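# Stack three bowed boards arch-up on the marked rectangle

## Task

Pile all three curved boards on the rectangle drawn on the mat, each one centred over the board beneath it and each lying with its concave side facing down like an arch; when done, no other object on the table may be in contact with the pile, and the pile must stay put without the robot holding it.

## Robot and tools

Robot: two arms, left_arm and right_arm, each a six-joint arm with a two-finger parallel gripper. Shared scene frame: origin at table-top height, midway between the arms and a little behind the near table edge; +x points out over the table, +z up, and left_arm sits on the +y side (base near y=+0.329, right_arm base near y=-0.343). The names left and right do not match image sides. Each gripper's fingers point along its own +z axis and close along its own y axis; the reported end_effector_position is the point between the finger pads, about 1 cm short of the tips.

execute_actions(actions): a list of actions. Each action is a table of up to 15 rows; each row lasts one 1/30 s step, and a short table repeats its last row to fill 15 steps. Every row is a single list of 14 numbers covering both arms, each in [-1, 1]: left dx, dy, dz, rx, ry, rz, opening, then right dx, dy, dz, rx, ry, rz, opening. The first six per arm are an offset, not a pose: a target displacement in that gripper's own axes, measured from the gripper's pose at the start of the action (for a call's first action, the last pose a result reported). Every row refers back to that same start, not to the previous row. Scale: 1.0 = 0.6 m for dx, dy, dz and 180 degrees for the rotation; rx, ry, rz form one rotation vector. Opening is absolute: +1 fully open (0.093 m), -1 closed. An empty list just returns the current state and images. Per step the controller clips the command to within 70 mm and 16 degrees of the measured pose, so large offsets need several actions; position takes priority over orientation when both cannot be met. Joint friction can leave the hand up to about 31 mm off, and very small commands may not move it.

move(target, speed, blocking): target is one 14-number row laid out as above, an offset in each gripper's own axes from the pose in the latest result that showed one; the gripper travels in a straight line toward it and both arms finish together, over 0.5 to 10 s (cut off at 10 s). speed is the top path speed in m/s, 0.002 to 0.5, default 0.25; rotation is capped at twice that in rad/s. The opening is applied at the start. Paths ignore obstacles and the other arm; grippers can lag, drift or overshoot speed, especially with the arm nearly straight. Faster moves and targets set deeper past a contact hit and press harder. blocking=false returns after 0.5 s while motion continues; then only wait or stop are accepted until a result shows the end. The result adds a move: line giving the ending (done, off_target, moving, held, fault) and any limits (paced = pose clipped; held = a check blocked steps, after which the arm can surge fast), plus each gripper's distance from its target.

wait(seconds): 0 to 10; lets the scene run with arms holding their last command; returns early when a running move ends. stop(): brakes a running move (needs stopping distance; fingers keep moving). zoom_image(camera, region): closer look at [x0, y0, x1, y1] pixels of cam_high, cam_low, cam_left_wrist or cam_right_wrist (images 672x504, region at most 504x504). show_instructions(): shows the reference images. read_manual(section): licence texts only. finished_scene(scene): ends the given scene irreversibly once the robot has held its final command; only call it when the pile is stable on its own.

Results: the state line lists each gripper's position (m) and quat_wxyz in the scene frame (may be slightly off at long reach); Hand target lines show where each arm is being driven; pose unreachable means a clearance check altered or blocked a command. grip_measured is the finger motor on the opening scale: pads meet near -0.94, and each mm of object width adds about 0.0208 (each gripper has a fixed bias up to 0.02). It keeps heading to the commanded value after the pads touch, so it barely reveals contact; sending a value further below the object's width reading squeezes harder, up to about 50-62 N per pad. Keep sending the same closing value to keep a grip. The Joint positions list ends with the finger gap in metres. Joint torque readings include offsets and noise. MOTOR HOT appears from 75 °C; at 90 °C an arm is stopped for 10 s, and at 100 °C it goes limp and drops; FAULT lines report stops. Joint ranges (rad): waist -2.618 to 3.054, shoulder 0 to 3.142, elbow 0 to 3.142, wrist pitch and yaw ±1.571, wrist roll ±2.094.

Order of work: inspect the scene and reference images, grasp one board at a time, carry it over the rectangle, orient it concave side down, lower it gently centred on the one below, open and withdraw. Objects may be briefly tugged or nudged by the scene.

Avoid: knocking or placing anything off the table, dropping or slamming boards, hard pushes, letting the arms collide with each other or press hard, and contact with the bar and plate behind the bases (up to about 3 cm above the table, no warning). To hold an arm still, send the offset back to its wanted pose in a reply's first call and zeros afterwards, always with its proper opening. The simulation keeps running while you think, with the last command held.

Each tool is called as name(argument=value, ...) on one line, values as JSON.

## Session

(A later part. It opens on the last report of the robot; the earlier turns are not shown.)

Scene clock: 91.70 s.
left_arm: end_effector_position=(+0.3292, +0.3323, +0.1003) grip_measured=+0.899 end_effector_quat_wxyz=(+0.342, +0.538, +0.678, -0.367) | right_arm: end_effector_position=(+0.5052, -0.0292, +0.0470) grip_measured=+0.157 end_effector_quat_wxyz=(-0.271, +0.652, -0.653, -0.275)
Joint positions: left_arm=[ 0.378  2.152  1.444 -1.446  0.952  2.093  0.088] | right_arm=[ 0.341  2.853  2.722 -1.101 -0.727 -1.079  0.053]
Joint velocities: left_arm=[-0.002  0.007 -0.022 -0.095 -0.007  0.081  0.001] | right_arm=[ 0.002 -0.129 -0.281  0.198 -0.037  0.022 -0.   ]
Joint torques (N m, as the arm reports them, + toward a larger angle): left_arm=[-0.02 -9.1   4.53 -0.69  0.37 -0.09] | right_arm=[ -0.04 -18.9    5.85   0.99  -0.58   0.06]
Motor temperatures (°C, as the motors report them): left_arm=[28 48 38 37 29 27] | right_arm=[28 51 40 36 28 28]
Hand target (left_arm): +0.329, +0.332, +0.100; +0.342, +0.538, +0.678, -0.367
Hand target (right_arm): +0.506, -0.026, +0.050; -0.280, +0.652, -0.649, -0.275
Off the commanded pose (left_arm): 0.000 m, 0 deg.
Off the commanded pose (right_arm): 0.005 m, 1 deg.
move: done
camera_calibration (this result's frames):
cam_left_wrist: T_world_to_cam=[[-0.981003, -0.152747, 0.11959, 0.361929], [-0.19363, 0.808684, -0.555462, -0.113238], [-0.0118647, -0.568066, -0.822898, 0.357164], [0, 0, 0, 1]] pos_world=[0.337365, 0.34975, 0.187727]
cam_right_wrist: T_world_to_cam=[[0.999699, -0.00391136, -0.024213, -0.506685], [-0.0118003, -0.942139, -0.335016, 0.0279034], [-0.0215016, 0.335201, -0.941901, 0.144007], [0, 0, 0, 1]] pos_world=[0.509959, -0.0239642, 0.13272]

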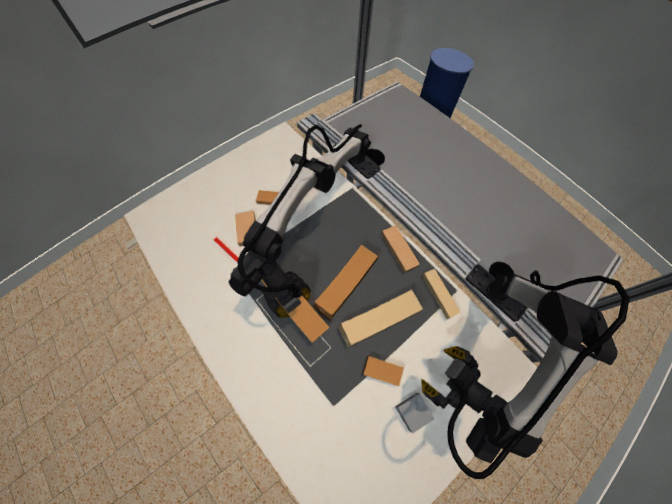

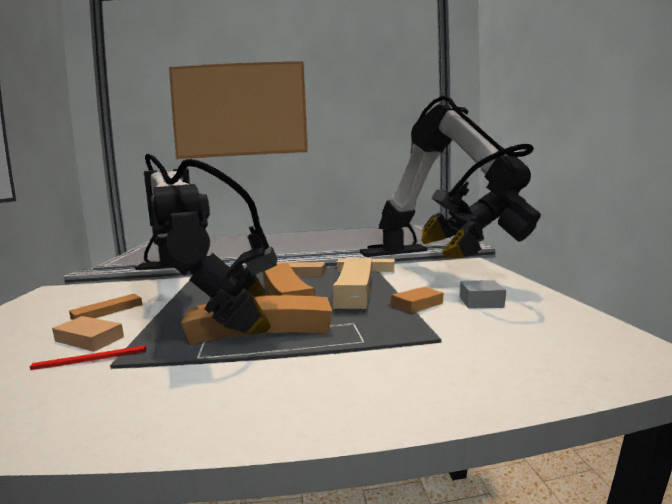

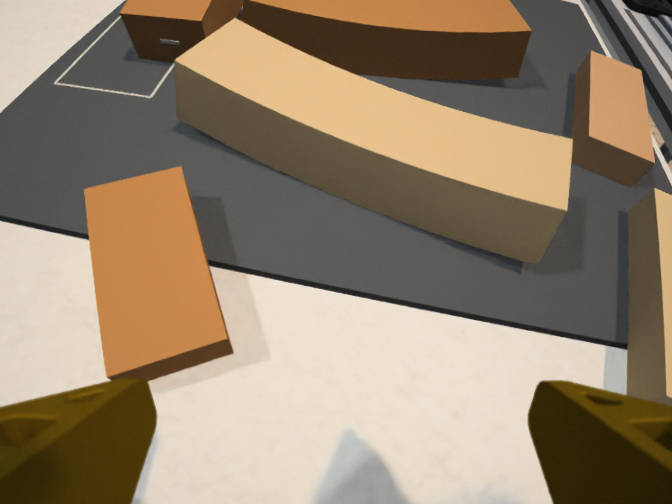

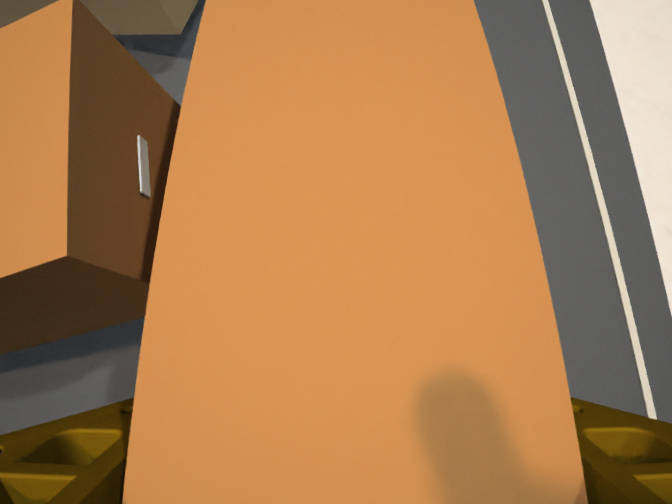

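move(target=[0,0,0,0,0,0,0.9,-0.025,-0.033,0.045,0,0,0,0.0], speed=0.04)

Scene clock: 95.00 s.
left_arm: end_effector_position=(+0.3292, +0.3323, +0.1003) grip_measured=+0.899 end_effector_quat_wxyz=(+0.342, +0.538, +0.678, -0.367) | right_arm: end_effector_position=(+0.5183, -0.0157, +0.0471) grip_measured=+0.157 end_effector_quat_wxyz=(-0.287, +0.630, -0.671, -0.267)
Joint positions: left_arm=[ 0.378  2.152  1.444 -1.446  0.952  2.093  0.088] | right_arm=[ 0.359  2.924  2.852 -1.077 -0.702 -0.973  0.053]
Joint velocities: left_arm=[ 0.002  0.002  0.017 -0.081 -0.037  0.007  0.   ] | right_arm=[-0.012 -0.002 -0.017 -0.007 -0.037 -0.022  0.   ]
Joint torques (N m, as the arm reports them, + toward a larger angle): left_arm=[ 0.06 -9.03  4.52 -0.64  0.38 -0.05] | right_arm=[  1.3  -15.68   8.9    1.68  -0.51   0.06]
Motor temperatures (°C, as the motors report them): left_arm=[28 48 38 37 29 27] | right_arm=[28 53 40 36 28 28]
Hand target (left_arm): +0.329, +0.332, +0.100; +0.342, +0.538, +0.678, -0.367
Hand target (right_arm): +0.522, -0.000, +0.039; -0.305, +0.638, -0.657, -0.263
Off the commanded pose (left_arm): 0.000 m, 0 deg.
Off the commanded pose (right_arm): 0.020 m, 4 deg.
elbow stopped short (right arm): the move would have taken joint 3 (elbow) straighter than the controller allows; a more bent joint 3 avoids this.
move: off_target (right_arm)
camera_calibration (this result's frames):
cam_left_wrist: T_world_to_cam=[[-0.981003, -0.152747, 0.11959, 0.361929], [-0.19363, 0.808684, -0.555462, -0.113238], [-0.0118647, -0.568066, -0.822898, 0.357164], [0, 0, 0, 1]] pos_world=[0.337365, 0.34975, 0.187727]
cam_right_wrist: T_world_to_cam=[[0.997506, -0.0689536, -0.0150534, -0.520071], [-0.0699015, -0.935764, -0.345628, 0.0715305], [0.00974591, 0.345819, -0.938251, 0.123678], [0, 0, 0, 1]] pos_world=[0.522569, -0.0116951, 0.132935]

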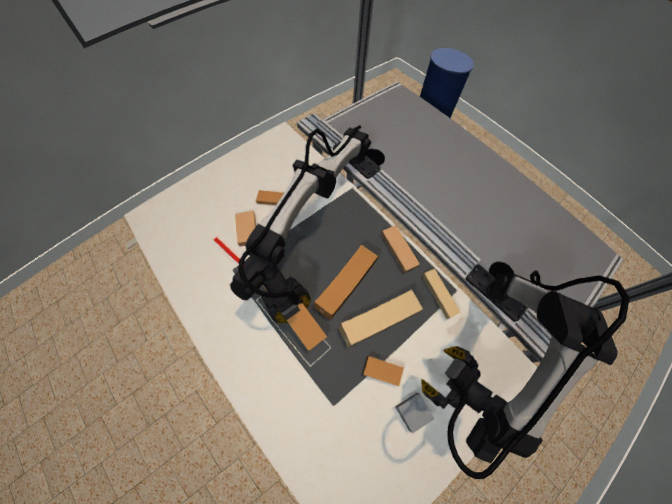

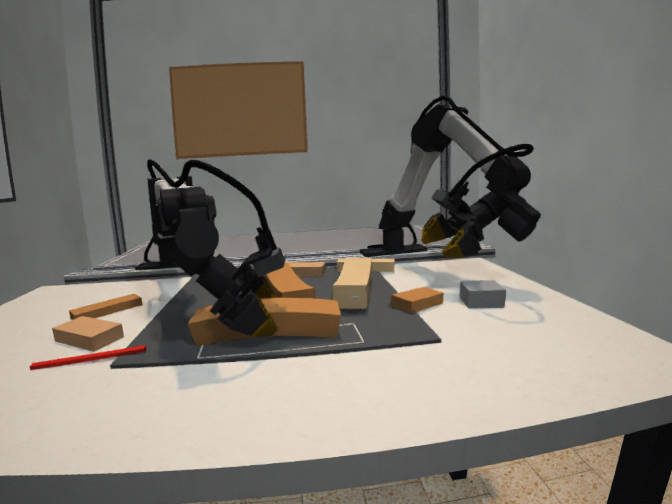

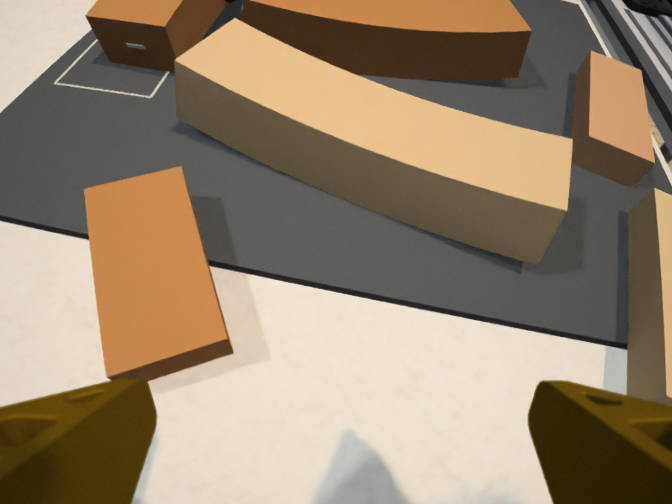

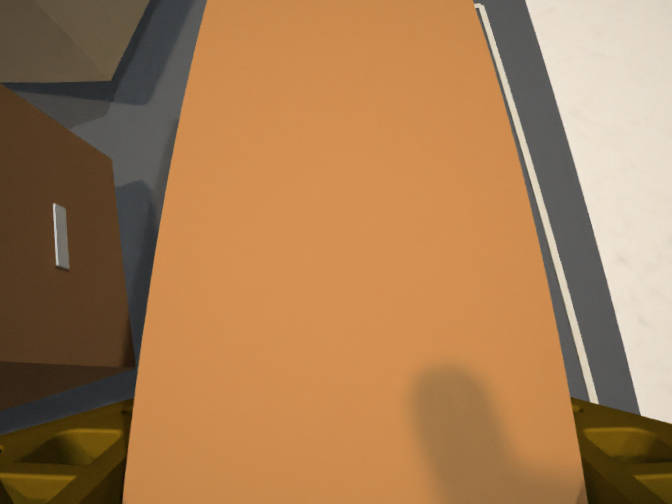

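move(target=[0,0,0,0,0,0,0.9,0,0,0,0,0,0,0.8])

move(target=[0,0,0,0,0,0,0.9,-0.05,0.03,-0.1,0,0,0,0.9], speed=0.15)

Scene clock: 99.53 s.
left_arm: end_effector_position=(+0.3292, +0.3323, +0.1003) grip_measured=+0.899 end_effector_quat_wxyz=(+0.342, +0.538, +0.678, -0.367) | right_arm: end_effector_position=(+0.5181, -0.0160, +0.0470) grip_measured=+0.798 end_effector_quat_wxyz=(-0.286, +0.630, -0.671, -0.267)
Joint positions: left_arm=[ 0.378  2.152  1.444 -1.446  0.952  2.093  0.088] | right_arm=[ 0.359  2.924  2.852 -1.079 -0.702 -0.973  0.083]
Joint velocities: left_arm=[ 0.017 -0.002 -0.017 -0.095  0.051 -0.007  0.001] | right_arm=[ 0.002  0.012 -0.007 -0.095 -0.022 -0.051  0.   ]
Joint torques (N m, as the arm reports them, + toward a larger angle): left_arm=[-0.17 -9.02  4.34 -0.66  0.34 -0.11] | right_arm=[ -0.05 -18.24   7.37   1.02  -0.53   0.  ]
Motor temperatures (°C, as the motors report them): left_arm=[28 49 38 37 29 27] | right_arm=[28 54 40 37 28 28]
Hand target (left_arm): +0.329, +0.332, +0.100; +0.342, +0.538, +0.678, -0.367
Hand target (right_arm): +0.518, -0.016, +0.047; -0.287, +0.630, -0.671, -0.267
Off the commanded pose (left_arm): 0.000 m, 0 deg.
Off the commanded pose (right_arm): 0.000 m, 0 deg.
move: done
camera_calibration (this result's frames):
cam_left_wrist: T_world_to_cam=[[-0.981003, -0.152747, 0.11959, 0.361929], [-0.19363, 0.808684, -0.555462, -0.113238], [-0.0118647, -0.568066, -0.822898, 0.357164], [0, 0, 0, 1]] pos_world=[0.337365, 0.34975, 0.187727]
cam_right_wrist: T_world_to_cam=[[0.997435, -0.0695981, -0.0167046, -0.519852], [-0.0710828, -0.935909, -0.344996, 0.0717721], [0.0083771, 0.345299, -0.938455, 0.124375], [0, 0, 0, 1]] pos_world=[0.522579, -0.0119552, 0.132798]

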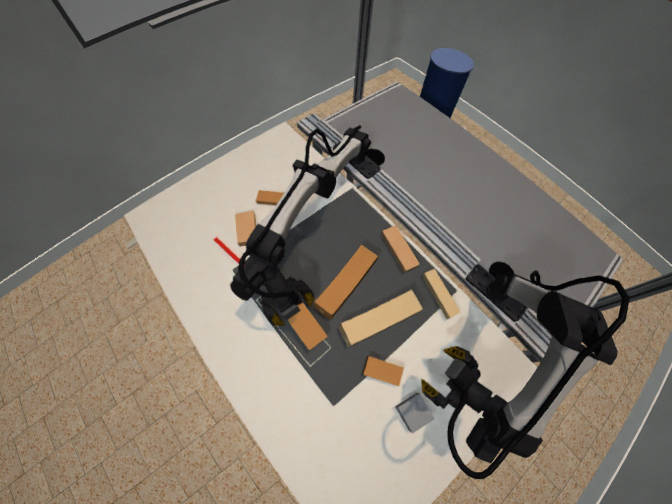

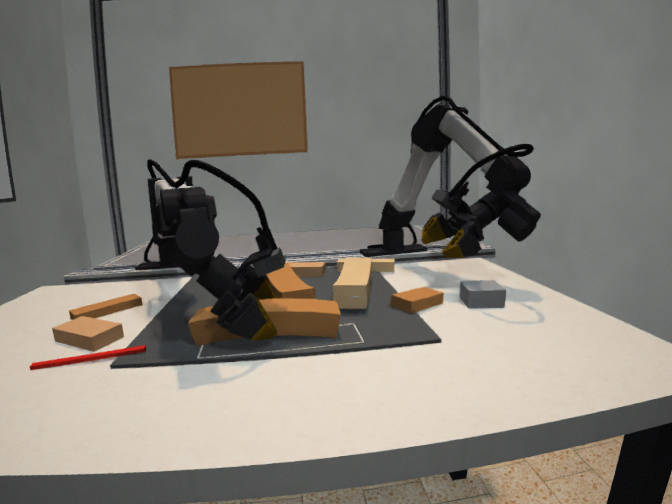

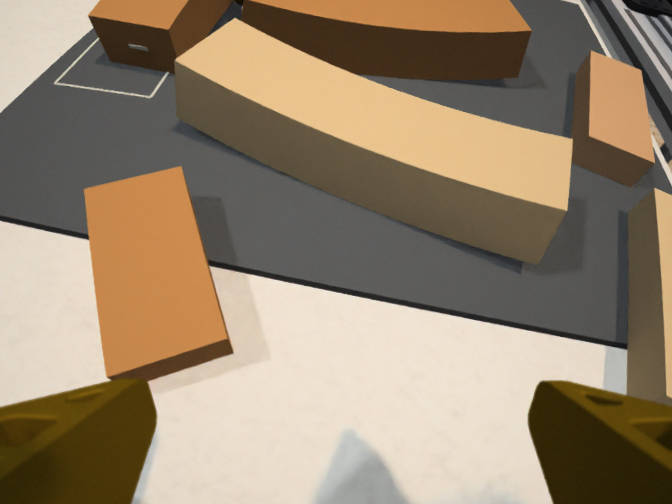

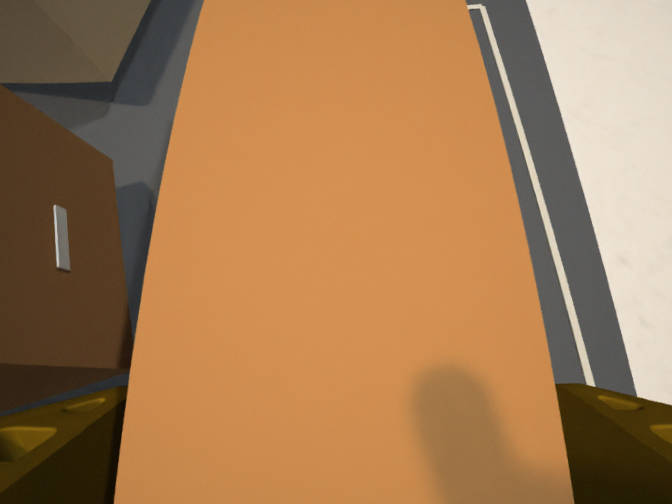

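Scene clock: 101.07 s.
left_arm: end_effector_position=(+0.3292, +0.3323, +0.1003) grip_measured=+0.899 end_effector_quat_wxyz=(+0.342, +0.538, +0.678, -0.367) | right_arm: end_effector_position=(+0.4995, -0.0336, +0.1145) grip_measured=+0.898 end_effector_quat_wxyz=(-0.290, +0.634, -0.667, -0.263)
Joint positions: left_arm=[ 0.378  2.152  1.444 -1.446  0.952  2.093  0.088] | right_arm=[ 0.342  2.664  2.606 -1.1   -0.707 -1.005  0.088]
Joint velocities: left_arm=[-0.017 -0.002 -0.032 -0.022  0.007 -0.007  0.001] | right_arm=[-0.002 -0.007  0.002 -0.037  0.022  0.022 -0.001]
Joint torques (N m, as the arm reports them, + toward a larger angle): left_arm=[-0.07 -9.02  4.43 -0.67  0.37 -0.11] | right_arm=[ -0.41 -18.07   5.32   1.1   -0.56   0.01]
Motor temperatures (°C, as the motors report them): left_arm=[28 49 37 37 29 27] | right_arm=[28 55 40 37 27 28]
Hand target (left_arm): +0.329, +0.332, +0.100; +0.342, +0.538, +0.678, -0.367
Hand target (right_arm): +0.499, -0.037, +0.110; -0.286, +0.630, -0.671, -0.267
Off the commanded pose (left_arm): 0.000 m, 0 deg.
Off the commanded pose (right_arm): 0.006 m, 1 deg.
move: done
camera_calibration (this result's frames):
cam_left_wrist: T_world_to_cam=[[-0.981003, -0.152747, 0.11959, 0.361929], [-0.19363, 0.808684, -0.555462, -0.113238], [-0.0118647, -0.568066, -0.822898, 0.357164], [0, 0, 0, 1]] pos_world=[0.337365, 0.34975, 0.187727]
cam_right_wrist: T_world_to_cam=[[0.998079, -0.0619145, -0.00237278, -0.503082], [-0.0589211, -0.936585, -0.345453, 0.0712956], [0.0191662, 0.344929, -0.938433, 0.188521], [0, 0, 0, 1]] pos_world=[0.502703, -0.0294002, 0.20035]

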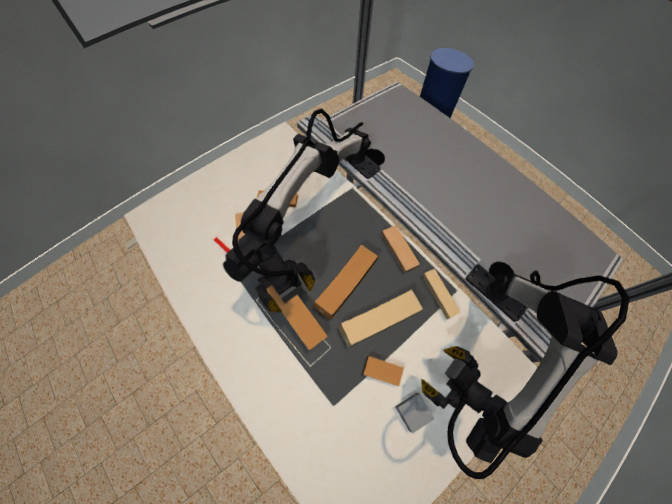

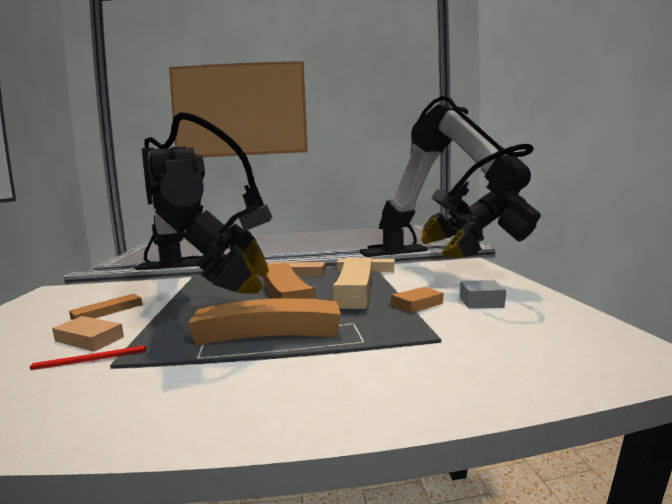

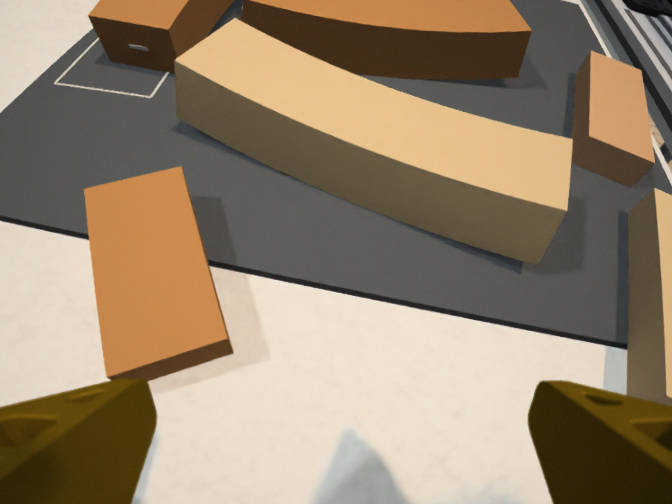

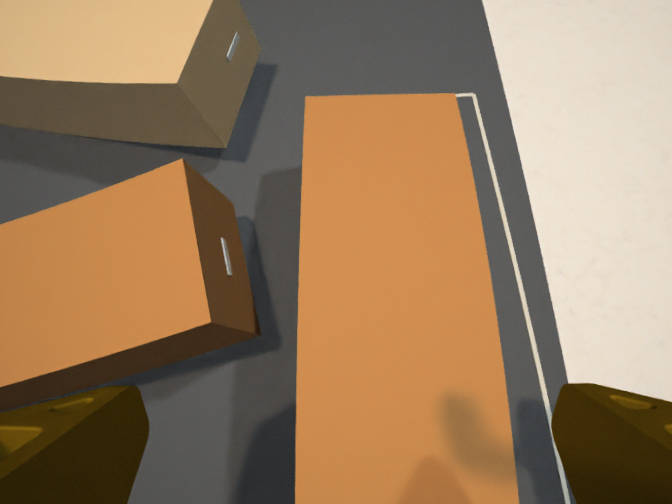

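move(target=[-0.26,-0.163,0.155,0.154,-0.097,-0.434,0.9,-0.038,0.424,-0.023,0.293,0.008,0.294,0.9], speed=0.25)

Scene clock: 114.80 s.
left_arm: end_effector_position=(+0.2756, +0.1658, +0.1955) grip_measured=+0.899 end_effector_quat_wxyz=(+0.016, +0.003, +0.716, -0.697) | right_arm: end_effector_position=(+0.2456, -0.0137, +0.1400) grip_measured=+0.898 end_effector_quat_wxyz=(+0.382, -0.091, +0.918, +0.060)
Joint positions: left_arm=[-0.041  1.906  1.112 -1.548  1.554  0.791  0.088] | right_arm=[ 1.124  1.681  1.137 -0.461  0.591  0.768  0.088]
Joint velocities: left_arm=[-0.012  0.002 -0.012 -0.051  0.037 -0.051 -0.001] | right_arm=[ 0.002 -0.012  0.007 -0.022 -0.007  0.007 -0.001]
Joint torques (N m, as the arm reports them, + toward a larger angle): left_arm=[-0.87 -8.53  2.92 -0.73  0.46 -0.1 ] | right_arm=[ 0.42 -7.77  8.49  1.14  0.48  0.07]
Motor temperatures (°C, as the motors report them): left_arm=[28 50 37 37 29 27] | right_arm=[28 58 39 36 27 28]
Hand target (left_arm): +0.270, +0.163, +0.199; +0.006, -0.005, +0.714, -0.701
Hand target (right_arm): +0.244, -0.013, +0.137; +0.379, -0.093, +0.919, +0.050
Off the commanded pose (left_arm): 0.009 m, 2 deg.
Off the commanded pose (right_arm): 0.004 m, 2 deg.
joint sent to its limit (left arm) — the command would take joint 4 (wrist pitch) past its lower limit, so that joint was sent only as far as its limit.
move: done
camera_calibration (this result's frames):
cam_left_wrist: T_world_to_cam=[[-0.0355069, -0.0321407, 0.998852, -0.179962], [-0.906608, 0.42156, -0.018663, 0.219707], [-0.420476, -0.906231, -0.0441073, 0.356645], [0, 0, 0, 1]] pos_world=[0.342759, 0.224798, 0.199587]
cam_right_wrist: T_world_to_cam=[[0.207402, -0.976513, -0.0583604, -0.0588585], [-0.926058, -0.176759, -0.333426, 0.305449], [0.315279, 0.123198, -0.940968, 0.135137], [0, 0, 0, 1]] pos_world=[0.252464, -0.0201339, 0.225569]

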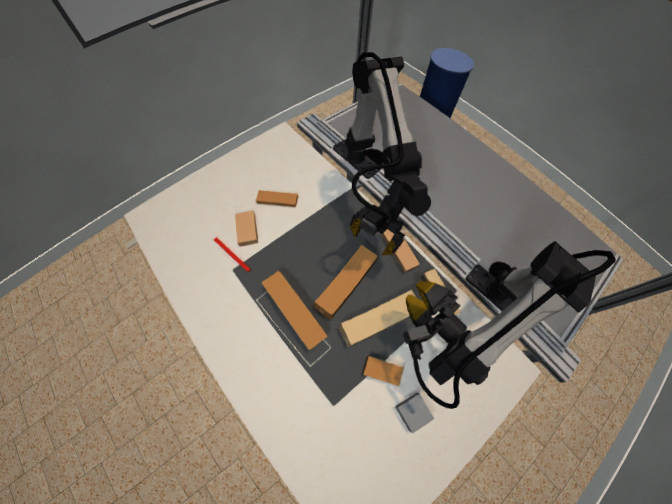

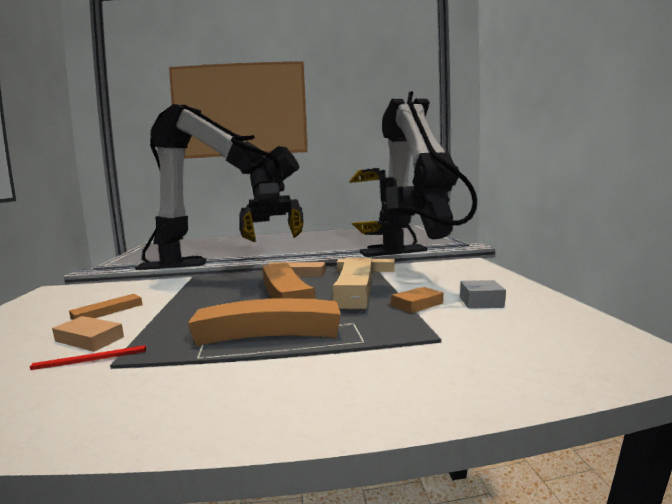

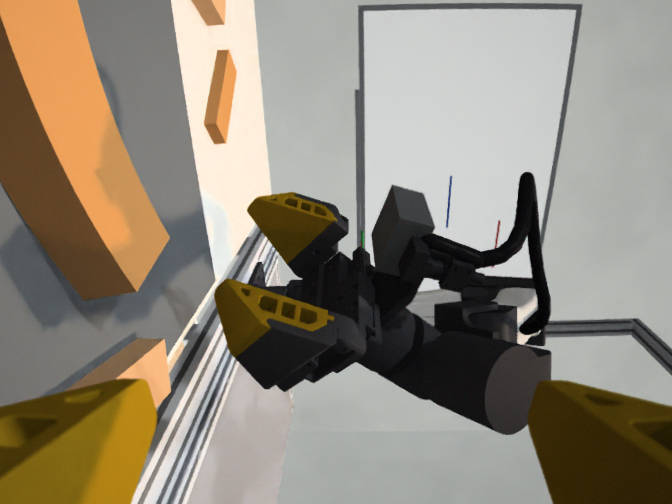

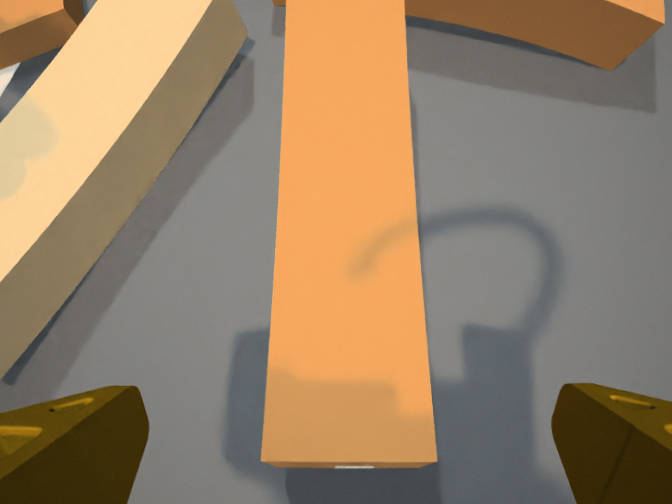

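move(target=[0,0,0,0,0,0,0.9,0.02,-0.004,0.255,0,0,0,0.9], speed=0.15)

move(target=[0,0,0,0,0,0,0.9,0,0,0,0,0,0,0.0])

Scene clock: 118.73 s.
left_arm: end_effector_position=(+0.2757, +0.1658, +0.1956) grip_measured=+0.899 end_effector_quat_wxyz=(+0.016, +0.003, +0.716, -0.698) | right_arm: end_effector_position=(+0.3437, +0.0079, +0.0397) grip_measured=+0.898 end_effector_quat_wxyz=(+0.397, -0.086, +0.912, +0.063)
Joint positions: left_arm=[-0.041  1.906  1.112 -1.548  1.554  0.791  0.088] | right_arm=[0.926 2.075 1.178 0.022 0.495 0.574 0.088]
Joint velocities: left_arm=[-0.012 -0.007  0.007  0.007 -0.007  0.007 -0.001] | right_arm=[-0.012 -0.007  0.007  0.051  0.007 -0.051  0.   ]
Joint torques (N m, as the arm reports them, + toward a larger angle): left_arm=[-0.04 -7.09  4.38 -0.59  0.37 -0.02] | right_arm=[-0.62 -9.36  7.35  1.46  0.07 -0.01]
Motor temperatures (°C, as the motors report them): left_arm=[28 50 37 37 29 27] | right_arm=[28 57 39 36 27 28]
Hand target (left_arm): +0.276, +0.166, +0.195; +0.016, +0.003, +0.717, -0.697
Hand target (right_arm): +0.344, +0.007, +0.024; +0.384, -0.091, +0.917, +0.059
Off the commanded pose (left_arm): 0.000 m, 0 deg.
Off the commanded pose (right_arm): 0.016 m, 2 deg.
move: off_target (right_arm)
camera_calibration (this result's frames):
cam_left_wrist: T_world_to_cam=[[-0.0351293, -0.0318685, 0.998875, -0.18016], [-0.906731, 0.421306, -0.0184472, 0.219782], [-0.420244, -0.906358, -0.0436964, 0.356542], [0, 0, 0, 1]] pos_world=[0.342789, 0.224817, 0.199592]
cam_right_wrist: T_world_to_cam=[[0.20209, -0.977142, -0.0659845, -0.0617894], [-0.916309, -0.164864, -0.364962, 0.364511], [0.345742, 0.134217, -0.928681, -0.00397151], [0, 0, 0, 1]] pos_world=[0.347865, 0.000250634, 0.125267]

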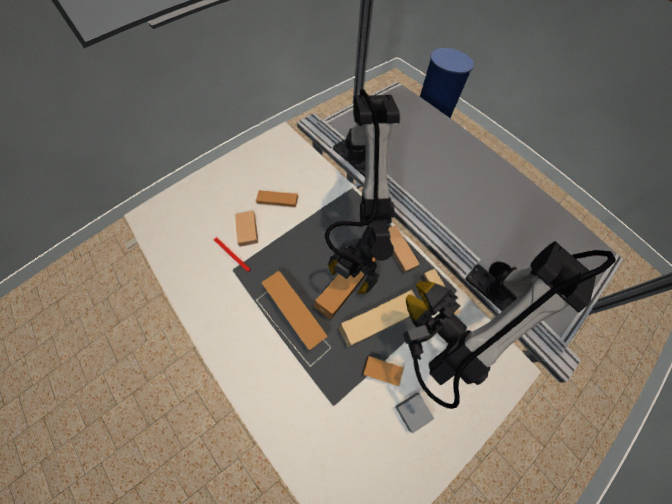

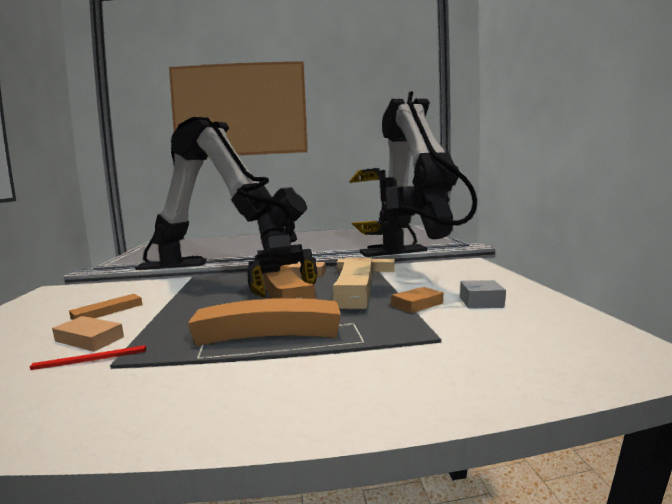

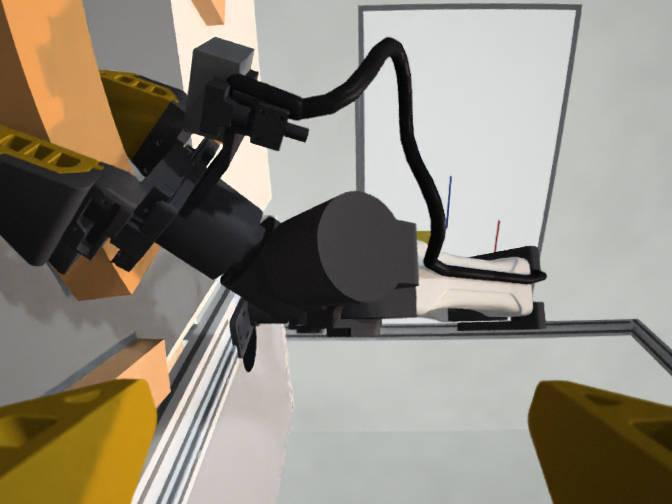

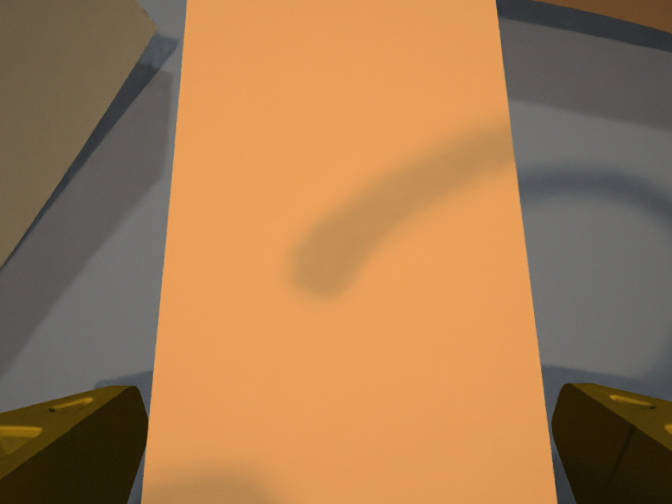

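Scene clock: 119.23 s.
left_arm: end_effector_position=(+0.2757, +0.1658, +0.1956) grip_measured=+0.899 end_effector_quat_wxyz=(+0.016, +0.003, +0.716, -0.698) | right_arm: end_effector_position=(+0.3442, +0.0088, +0.0404) grip_measured=+0.126 end_effector_quat_wxyz=(+0.399, -0.086, +0.911, +0.065)
Joint positions: left_arm=[-0.041  1.906  1.112 -1.548  1.554  0.791  0.088] | right_arm=[0.926 2.075 1.178 0.027 0.494 0.573 0.051]
Joint velocities: left_arm=[ 0.007  0.002  0.002 -0.066  0.066  0.022 -0.001] | right_arm=[ 0.002 -0.007 -0.012 -0.022 -0.007  0.007 -0.001]
Joint torques (N m, as the arm reports them, + toward a larger angle): left_arm=[ 0.08 -7.14  4.25 -0.57  0.44 -0.01] | right_arm=[ -0.14 -12.32   6.8    1.45   0.31   0.03]
Motor temperatures (°C, as the motors report them): left_arm=[28 50 37 37 29 27] | right_arm=[28 57 39 36 27 28]
Hand target (left_arm): +0.276, +0.166, +0.196; +0.016, +0.003, +0.716, -0.698
Hand target (right_arm): +0.344, +0.008, +0.040; +0.397, -0.086, +0.912, +0.063
Off the commanded pose (left_arm): 0.000 m, 0 deg.
Off the commanded pose (right_arm): 0.001 m, 0 deg.
move: done
camera_calibration (this result's frames):
cam_left_wrist: T_world_to_cam=[[-0.0351293, -0.0318685, 0.998875, -0.18016], [-0.906731, 0.421306, -0.0184472, 0.219782], [-0.420244, -0.906358, -0.0436964, 0.356542], [0, 0, 0, 1]] pos_world=[0.342789, 0.224817, 0.199592]
cam_right_wrist: T_world_to_cam=[[0.203719, -0.976567, -0.0693895, -0.0613972], [-0.915102, -0.164747, -0.36803, 0.365011], [0.347975, 0.138473, -0.927221, -0.0044568], [0, 0, 0, 1]] pos_world=[0.348081, 0.000792981, 0.125942]

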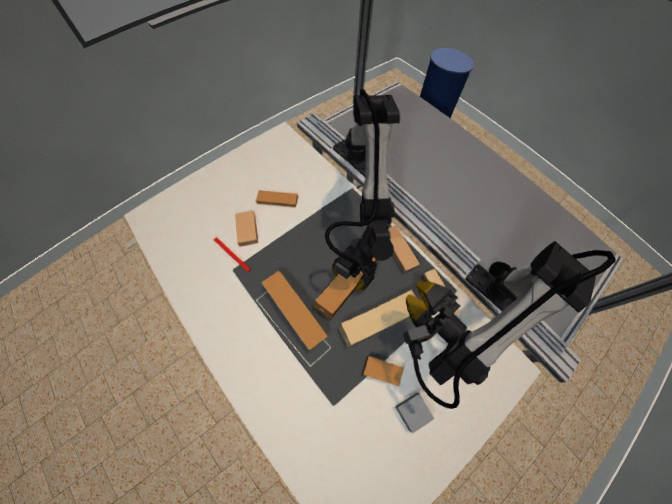

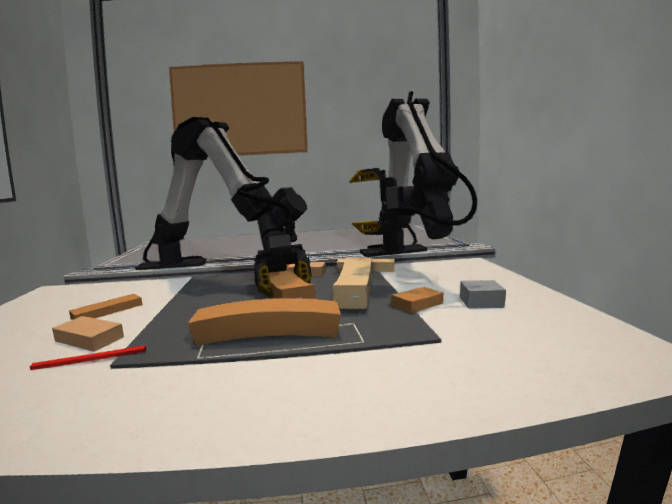

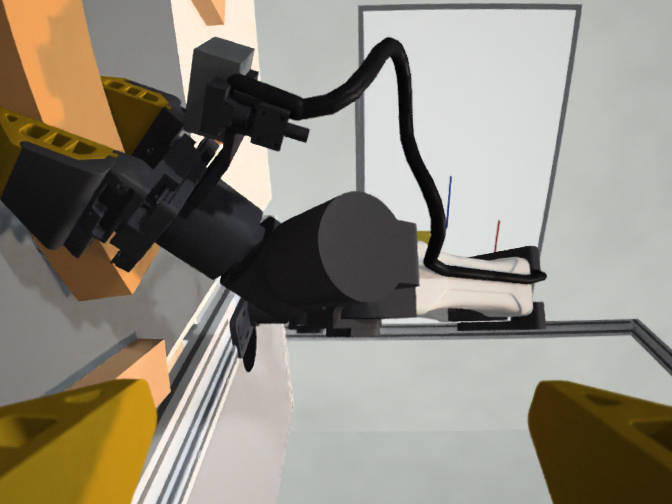

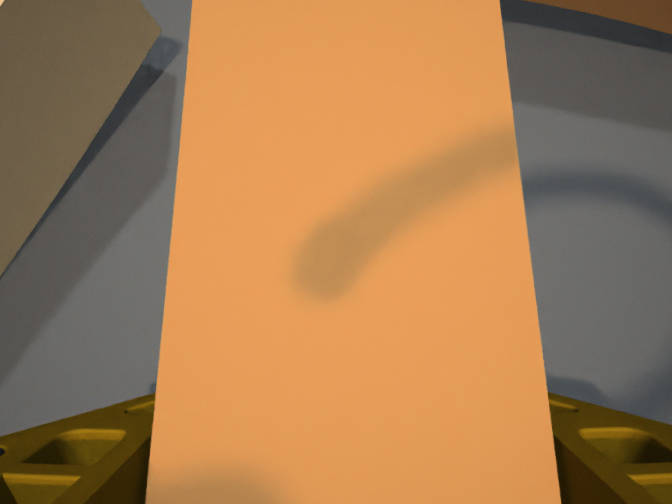

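move(target=[0,0,0,0,0,0,0.9,-0.1,0.007,-0.09,0,0,0,-0.05], speed=0.12)

Scene clock: 122.00 s.
left_arm: end_effector_position=(+0.2757, +0.1658, +0.1956) grip_measured=+0.899 end_effector_quat_wxyz=(+0.016, +0.003, +0.716, -0.698) | right_arm: end_effector_position=(+0.3364, +0.0010, +0.0945) grip_measured=+0.126 end_effector_quat_wxyz=(+0.369, -0.100, +0.923, +0.042)
Joint positions: left_arm=[-0.041  1.906  1.112 -1.548  1.554  0.791  0.088] | right_arm=[ 0.926  1.957  1.303 -0.299  0.48   0.573  0.051]
Joint velocities: left_arm=[-0.002 -0.012 -0.002 -0.081  0.007 -0.066 -0.001] | right_arm=[ 0.002 -0.002 -0.002 -0.051 -0.022 -0.007 -0.002]
Joint torques (N m, as the arm reports them, + toward a larger angle): left_arm=[ 0.06 -7.12  4.48 -0.59  0.39 -0.06] | right_arm=[ -0.02 -14.14   9.13   1.67   0.4    0.02]
Motor temperatures (°C, as the motors report them): left_arm=[28 49 37 37 29 27] | right_arm=[28 57 39 37 27 28]
Hand target (left_arm): +0.276, +0.166, +0.196; +0.016, +0.003, +0.716, -0.698
Hand target (right_arm): +0.344, +0.010, +0.122; +0.398, -0.085, +0.911, +0.065
Off the commanded pose (left_arm): 0.000 m, 0 deg.
Off the commanded pose (right_arm): 0.029 m, 5 deg.
move: off_target (right_arm)
camera_calibration (this result's frames):
cam_left_wrist: T_world_to_cam=[[-0.0351293, -0.0318685, 0.998875, -0.18016], [-0.906731, 0.421306, -0.0184472, 0.219782], [-0.420244, -0.906358, -0.0436964, 0.356542], [0, 0, 0, 1]] pos_world=[0.342789, 0.224817, 0.199592]
cam_right_wrist: T_world_to_cam=[[0.209754, -0.977501, -0.0222676, -0.0701432], [-0.932604, -0.193176, -0.304849, 0.376448], [0.293688, 0.0847101, -0.95214, 0.0702317], [0, 0, 0, 1]] pos_world=[0.345163, -0.00179383, 0.180068]

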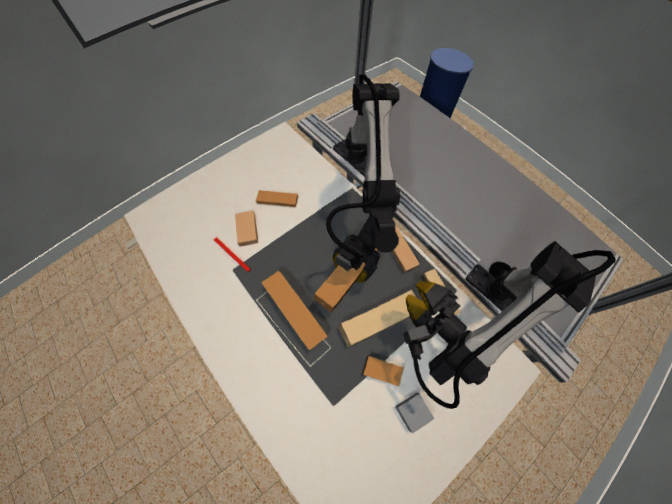

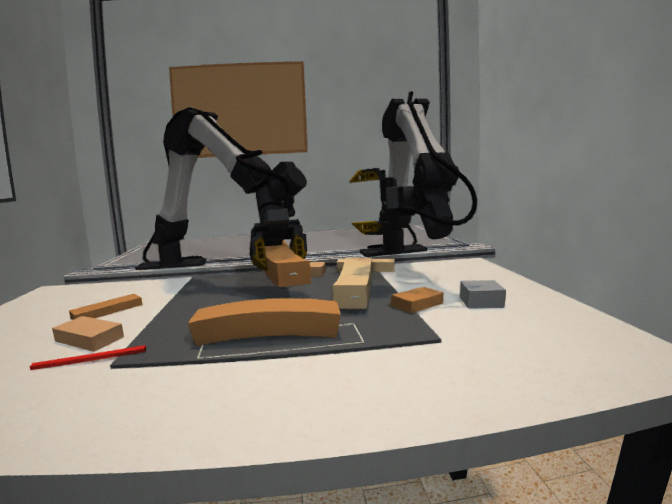

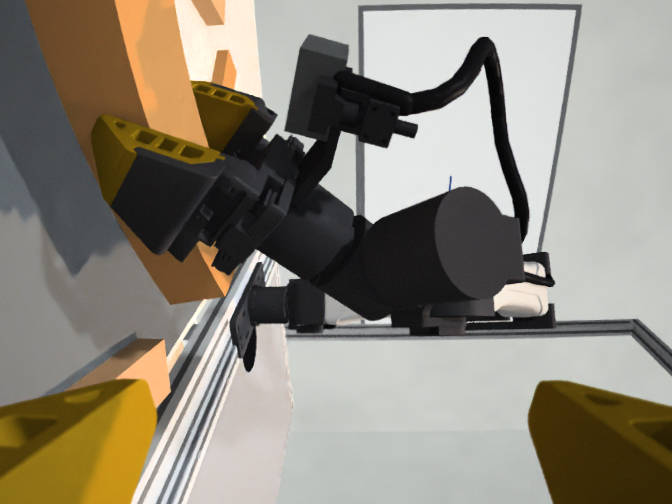

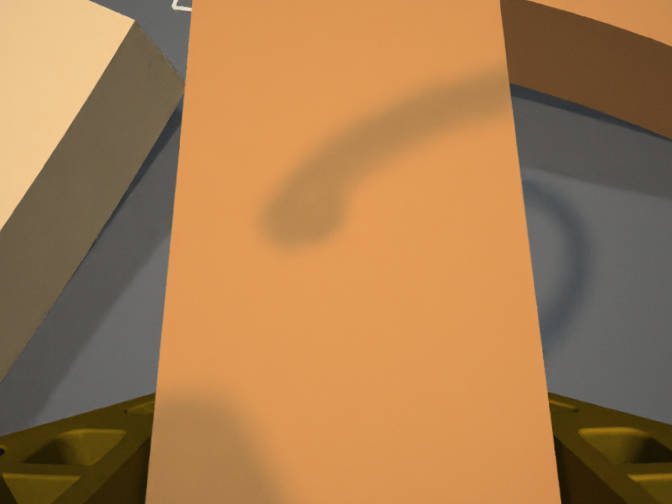

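move(target=[0,0,0,0,0,0,0.9,-0.015,-0.19,-0.24,-0.301,-0.007,-0.308,-0.05], speed=0.2)

Scene clock: 129.63 s.
left_arm: end_effector_position=(+0.2757, +0.1658, +0.1956) grip_measured=+0.899 end_effector_quat_wxyz=(+0.016, +0.003, +0.716, -0.698) | right_arm: end_effector_position=(+0.2673, -0.1361, +0.1956) grip_measured=+0.126 end_effector_quat_wxyz=(-0.249, +0.655, -0.668, -0.250)
Joint positions: left_arm=[-0.041  1.906  1.112 -1.548  1.554  0.791  0.088] | right_arm=[ 0.32   1.557  1.305 -1.028 -0.663 -1.111  0.051]
Joint velocities: left_arm=[-0.002 -0.012 -0.027  0.007 -0.051 -0.037 -0.001] | right_arm=[ 0.002  0.002  0.012 -0.007 -0.051  0.051 -0.001]
Joint torques (N m, as the arm reports them, + toward a larger angle): left_arm=[-0.01 -7.03  4.34 -0.62  0.38 -0.05] | right_arm=[-0.93 -6.84  9.65  0.92 -1.13 -0.05]
Motor temperatures (°C, as the motors report them): left_arm=[28 49 37 37 29 27] | right_arm=[28 56 39 37 27 28]
Hand target (left_arm): +0.276, +0.166, +0.196; +0.016, +0.003, +0.716, -0.698
Hand target (right_arm): +0.272, -0.131, +0.208; -0.268, +0.655, -0.655, -0.265
Off the commanded pose (left_arm): 0.000 m, 0 deg.
Off the commanded pose (right_arm): 0.011 m, 4 deg.
move: off_target (right_arm)
camera_calibration (this result's frames):
cam_left_wrist: T_world_to_cam=[[-0.0351293, -0.0318685, 0.998875, -0.18016], [-0.906731, 0.421306, -0.0184472, 0.219782], [-0.420244, -0.906358, -0.0436964, 0.356542], [0, 0, 0, 1]] pos_world=[0.342789, 0.224817, 0.199592]
cam_right_wrist: T_world_to_cam=[[0.999408, -0.0224637, -0.0260584, -0.267795], [-0.0285681, -0.9639, -0.264726, -0.0380594], [-0.019171, 0.265314, -0.963972, 0.308888], [0, 0, 0, 1]] pos_world=[0.27247, -0.124653, 0.280705]

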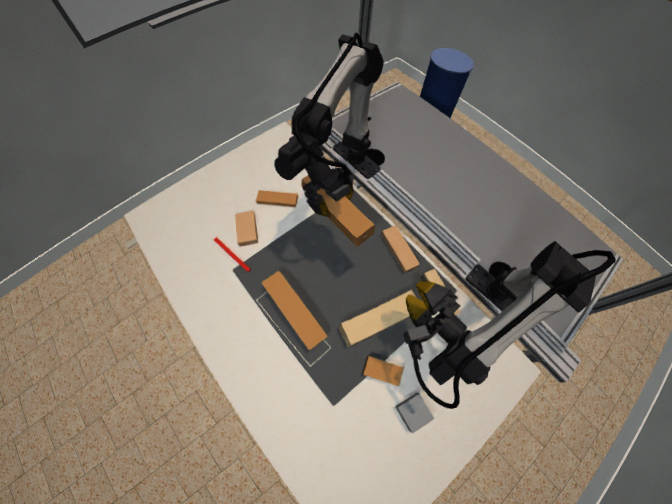

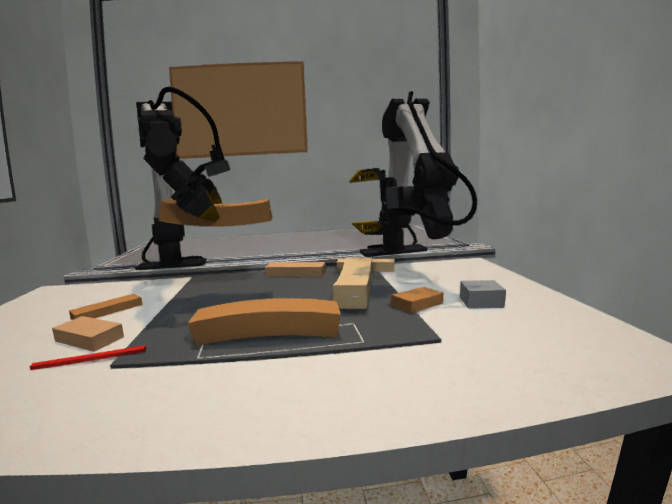

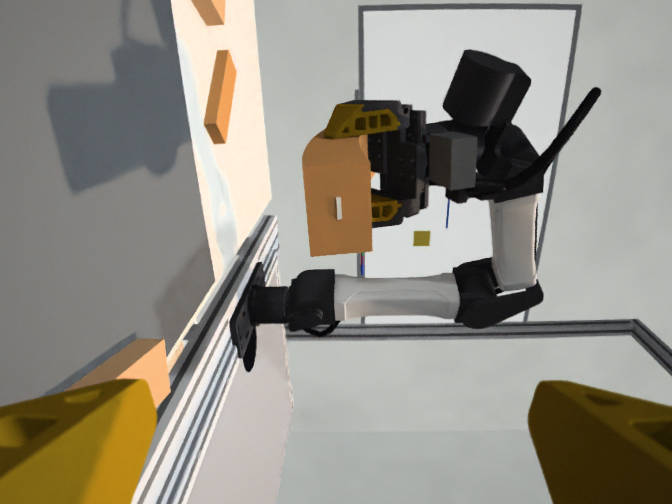

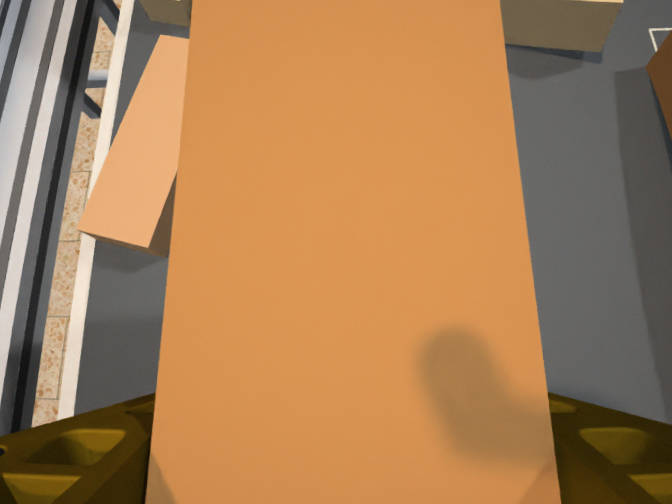

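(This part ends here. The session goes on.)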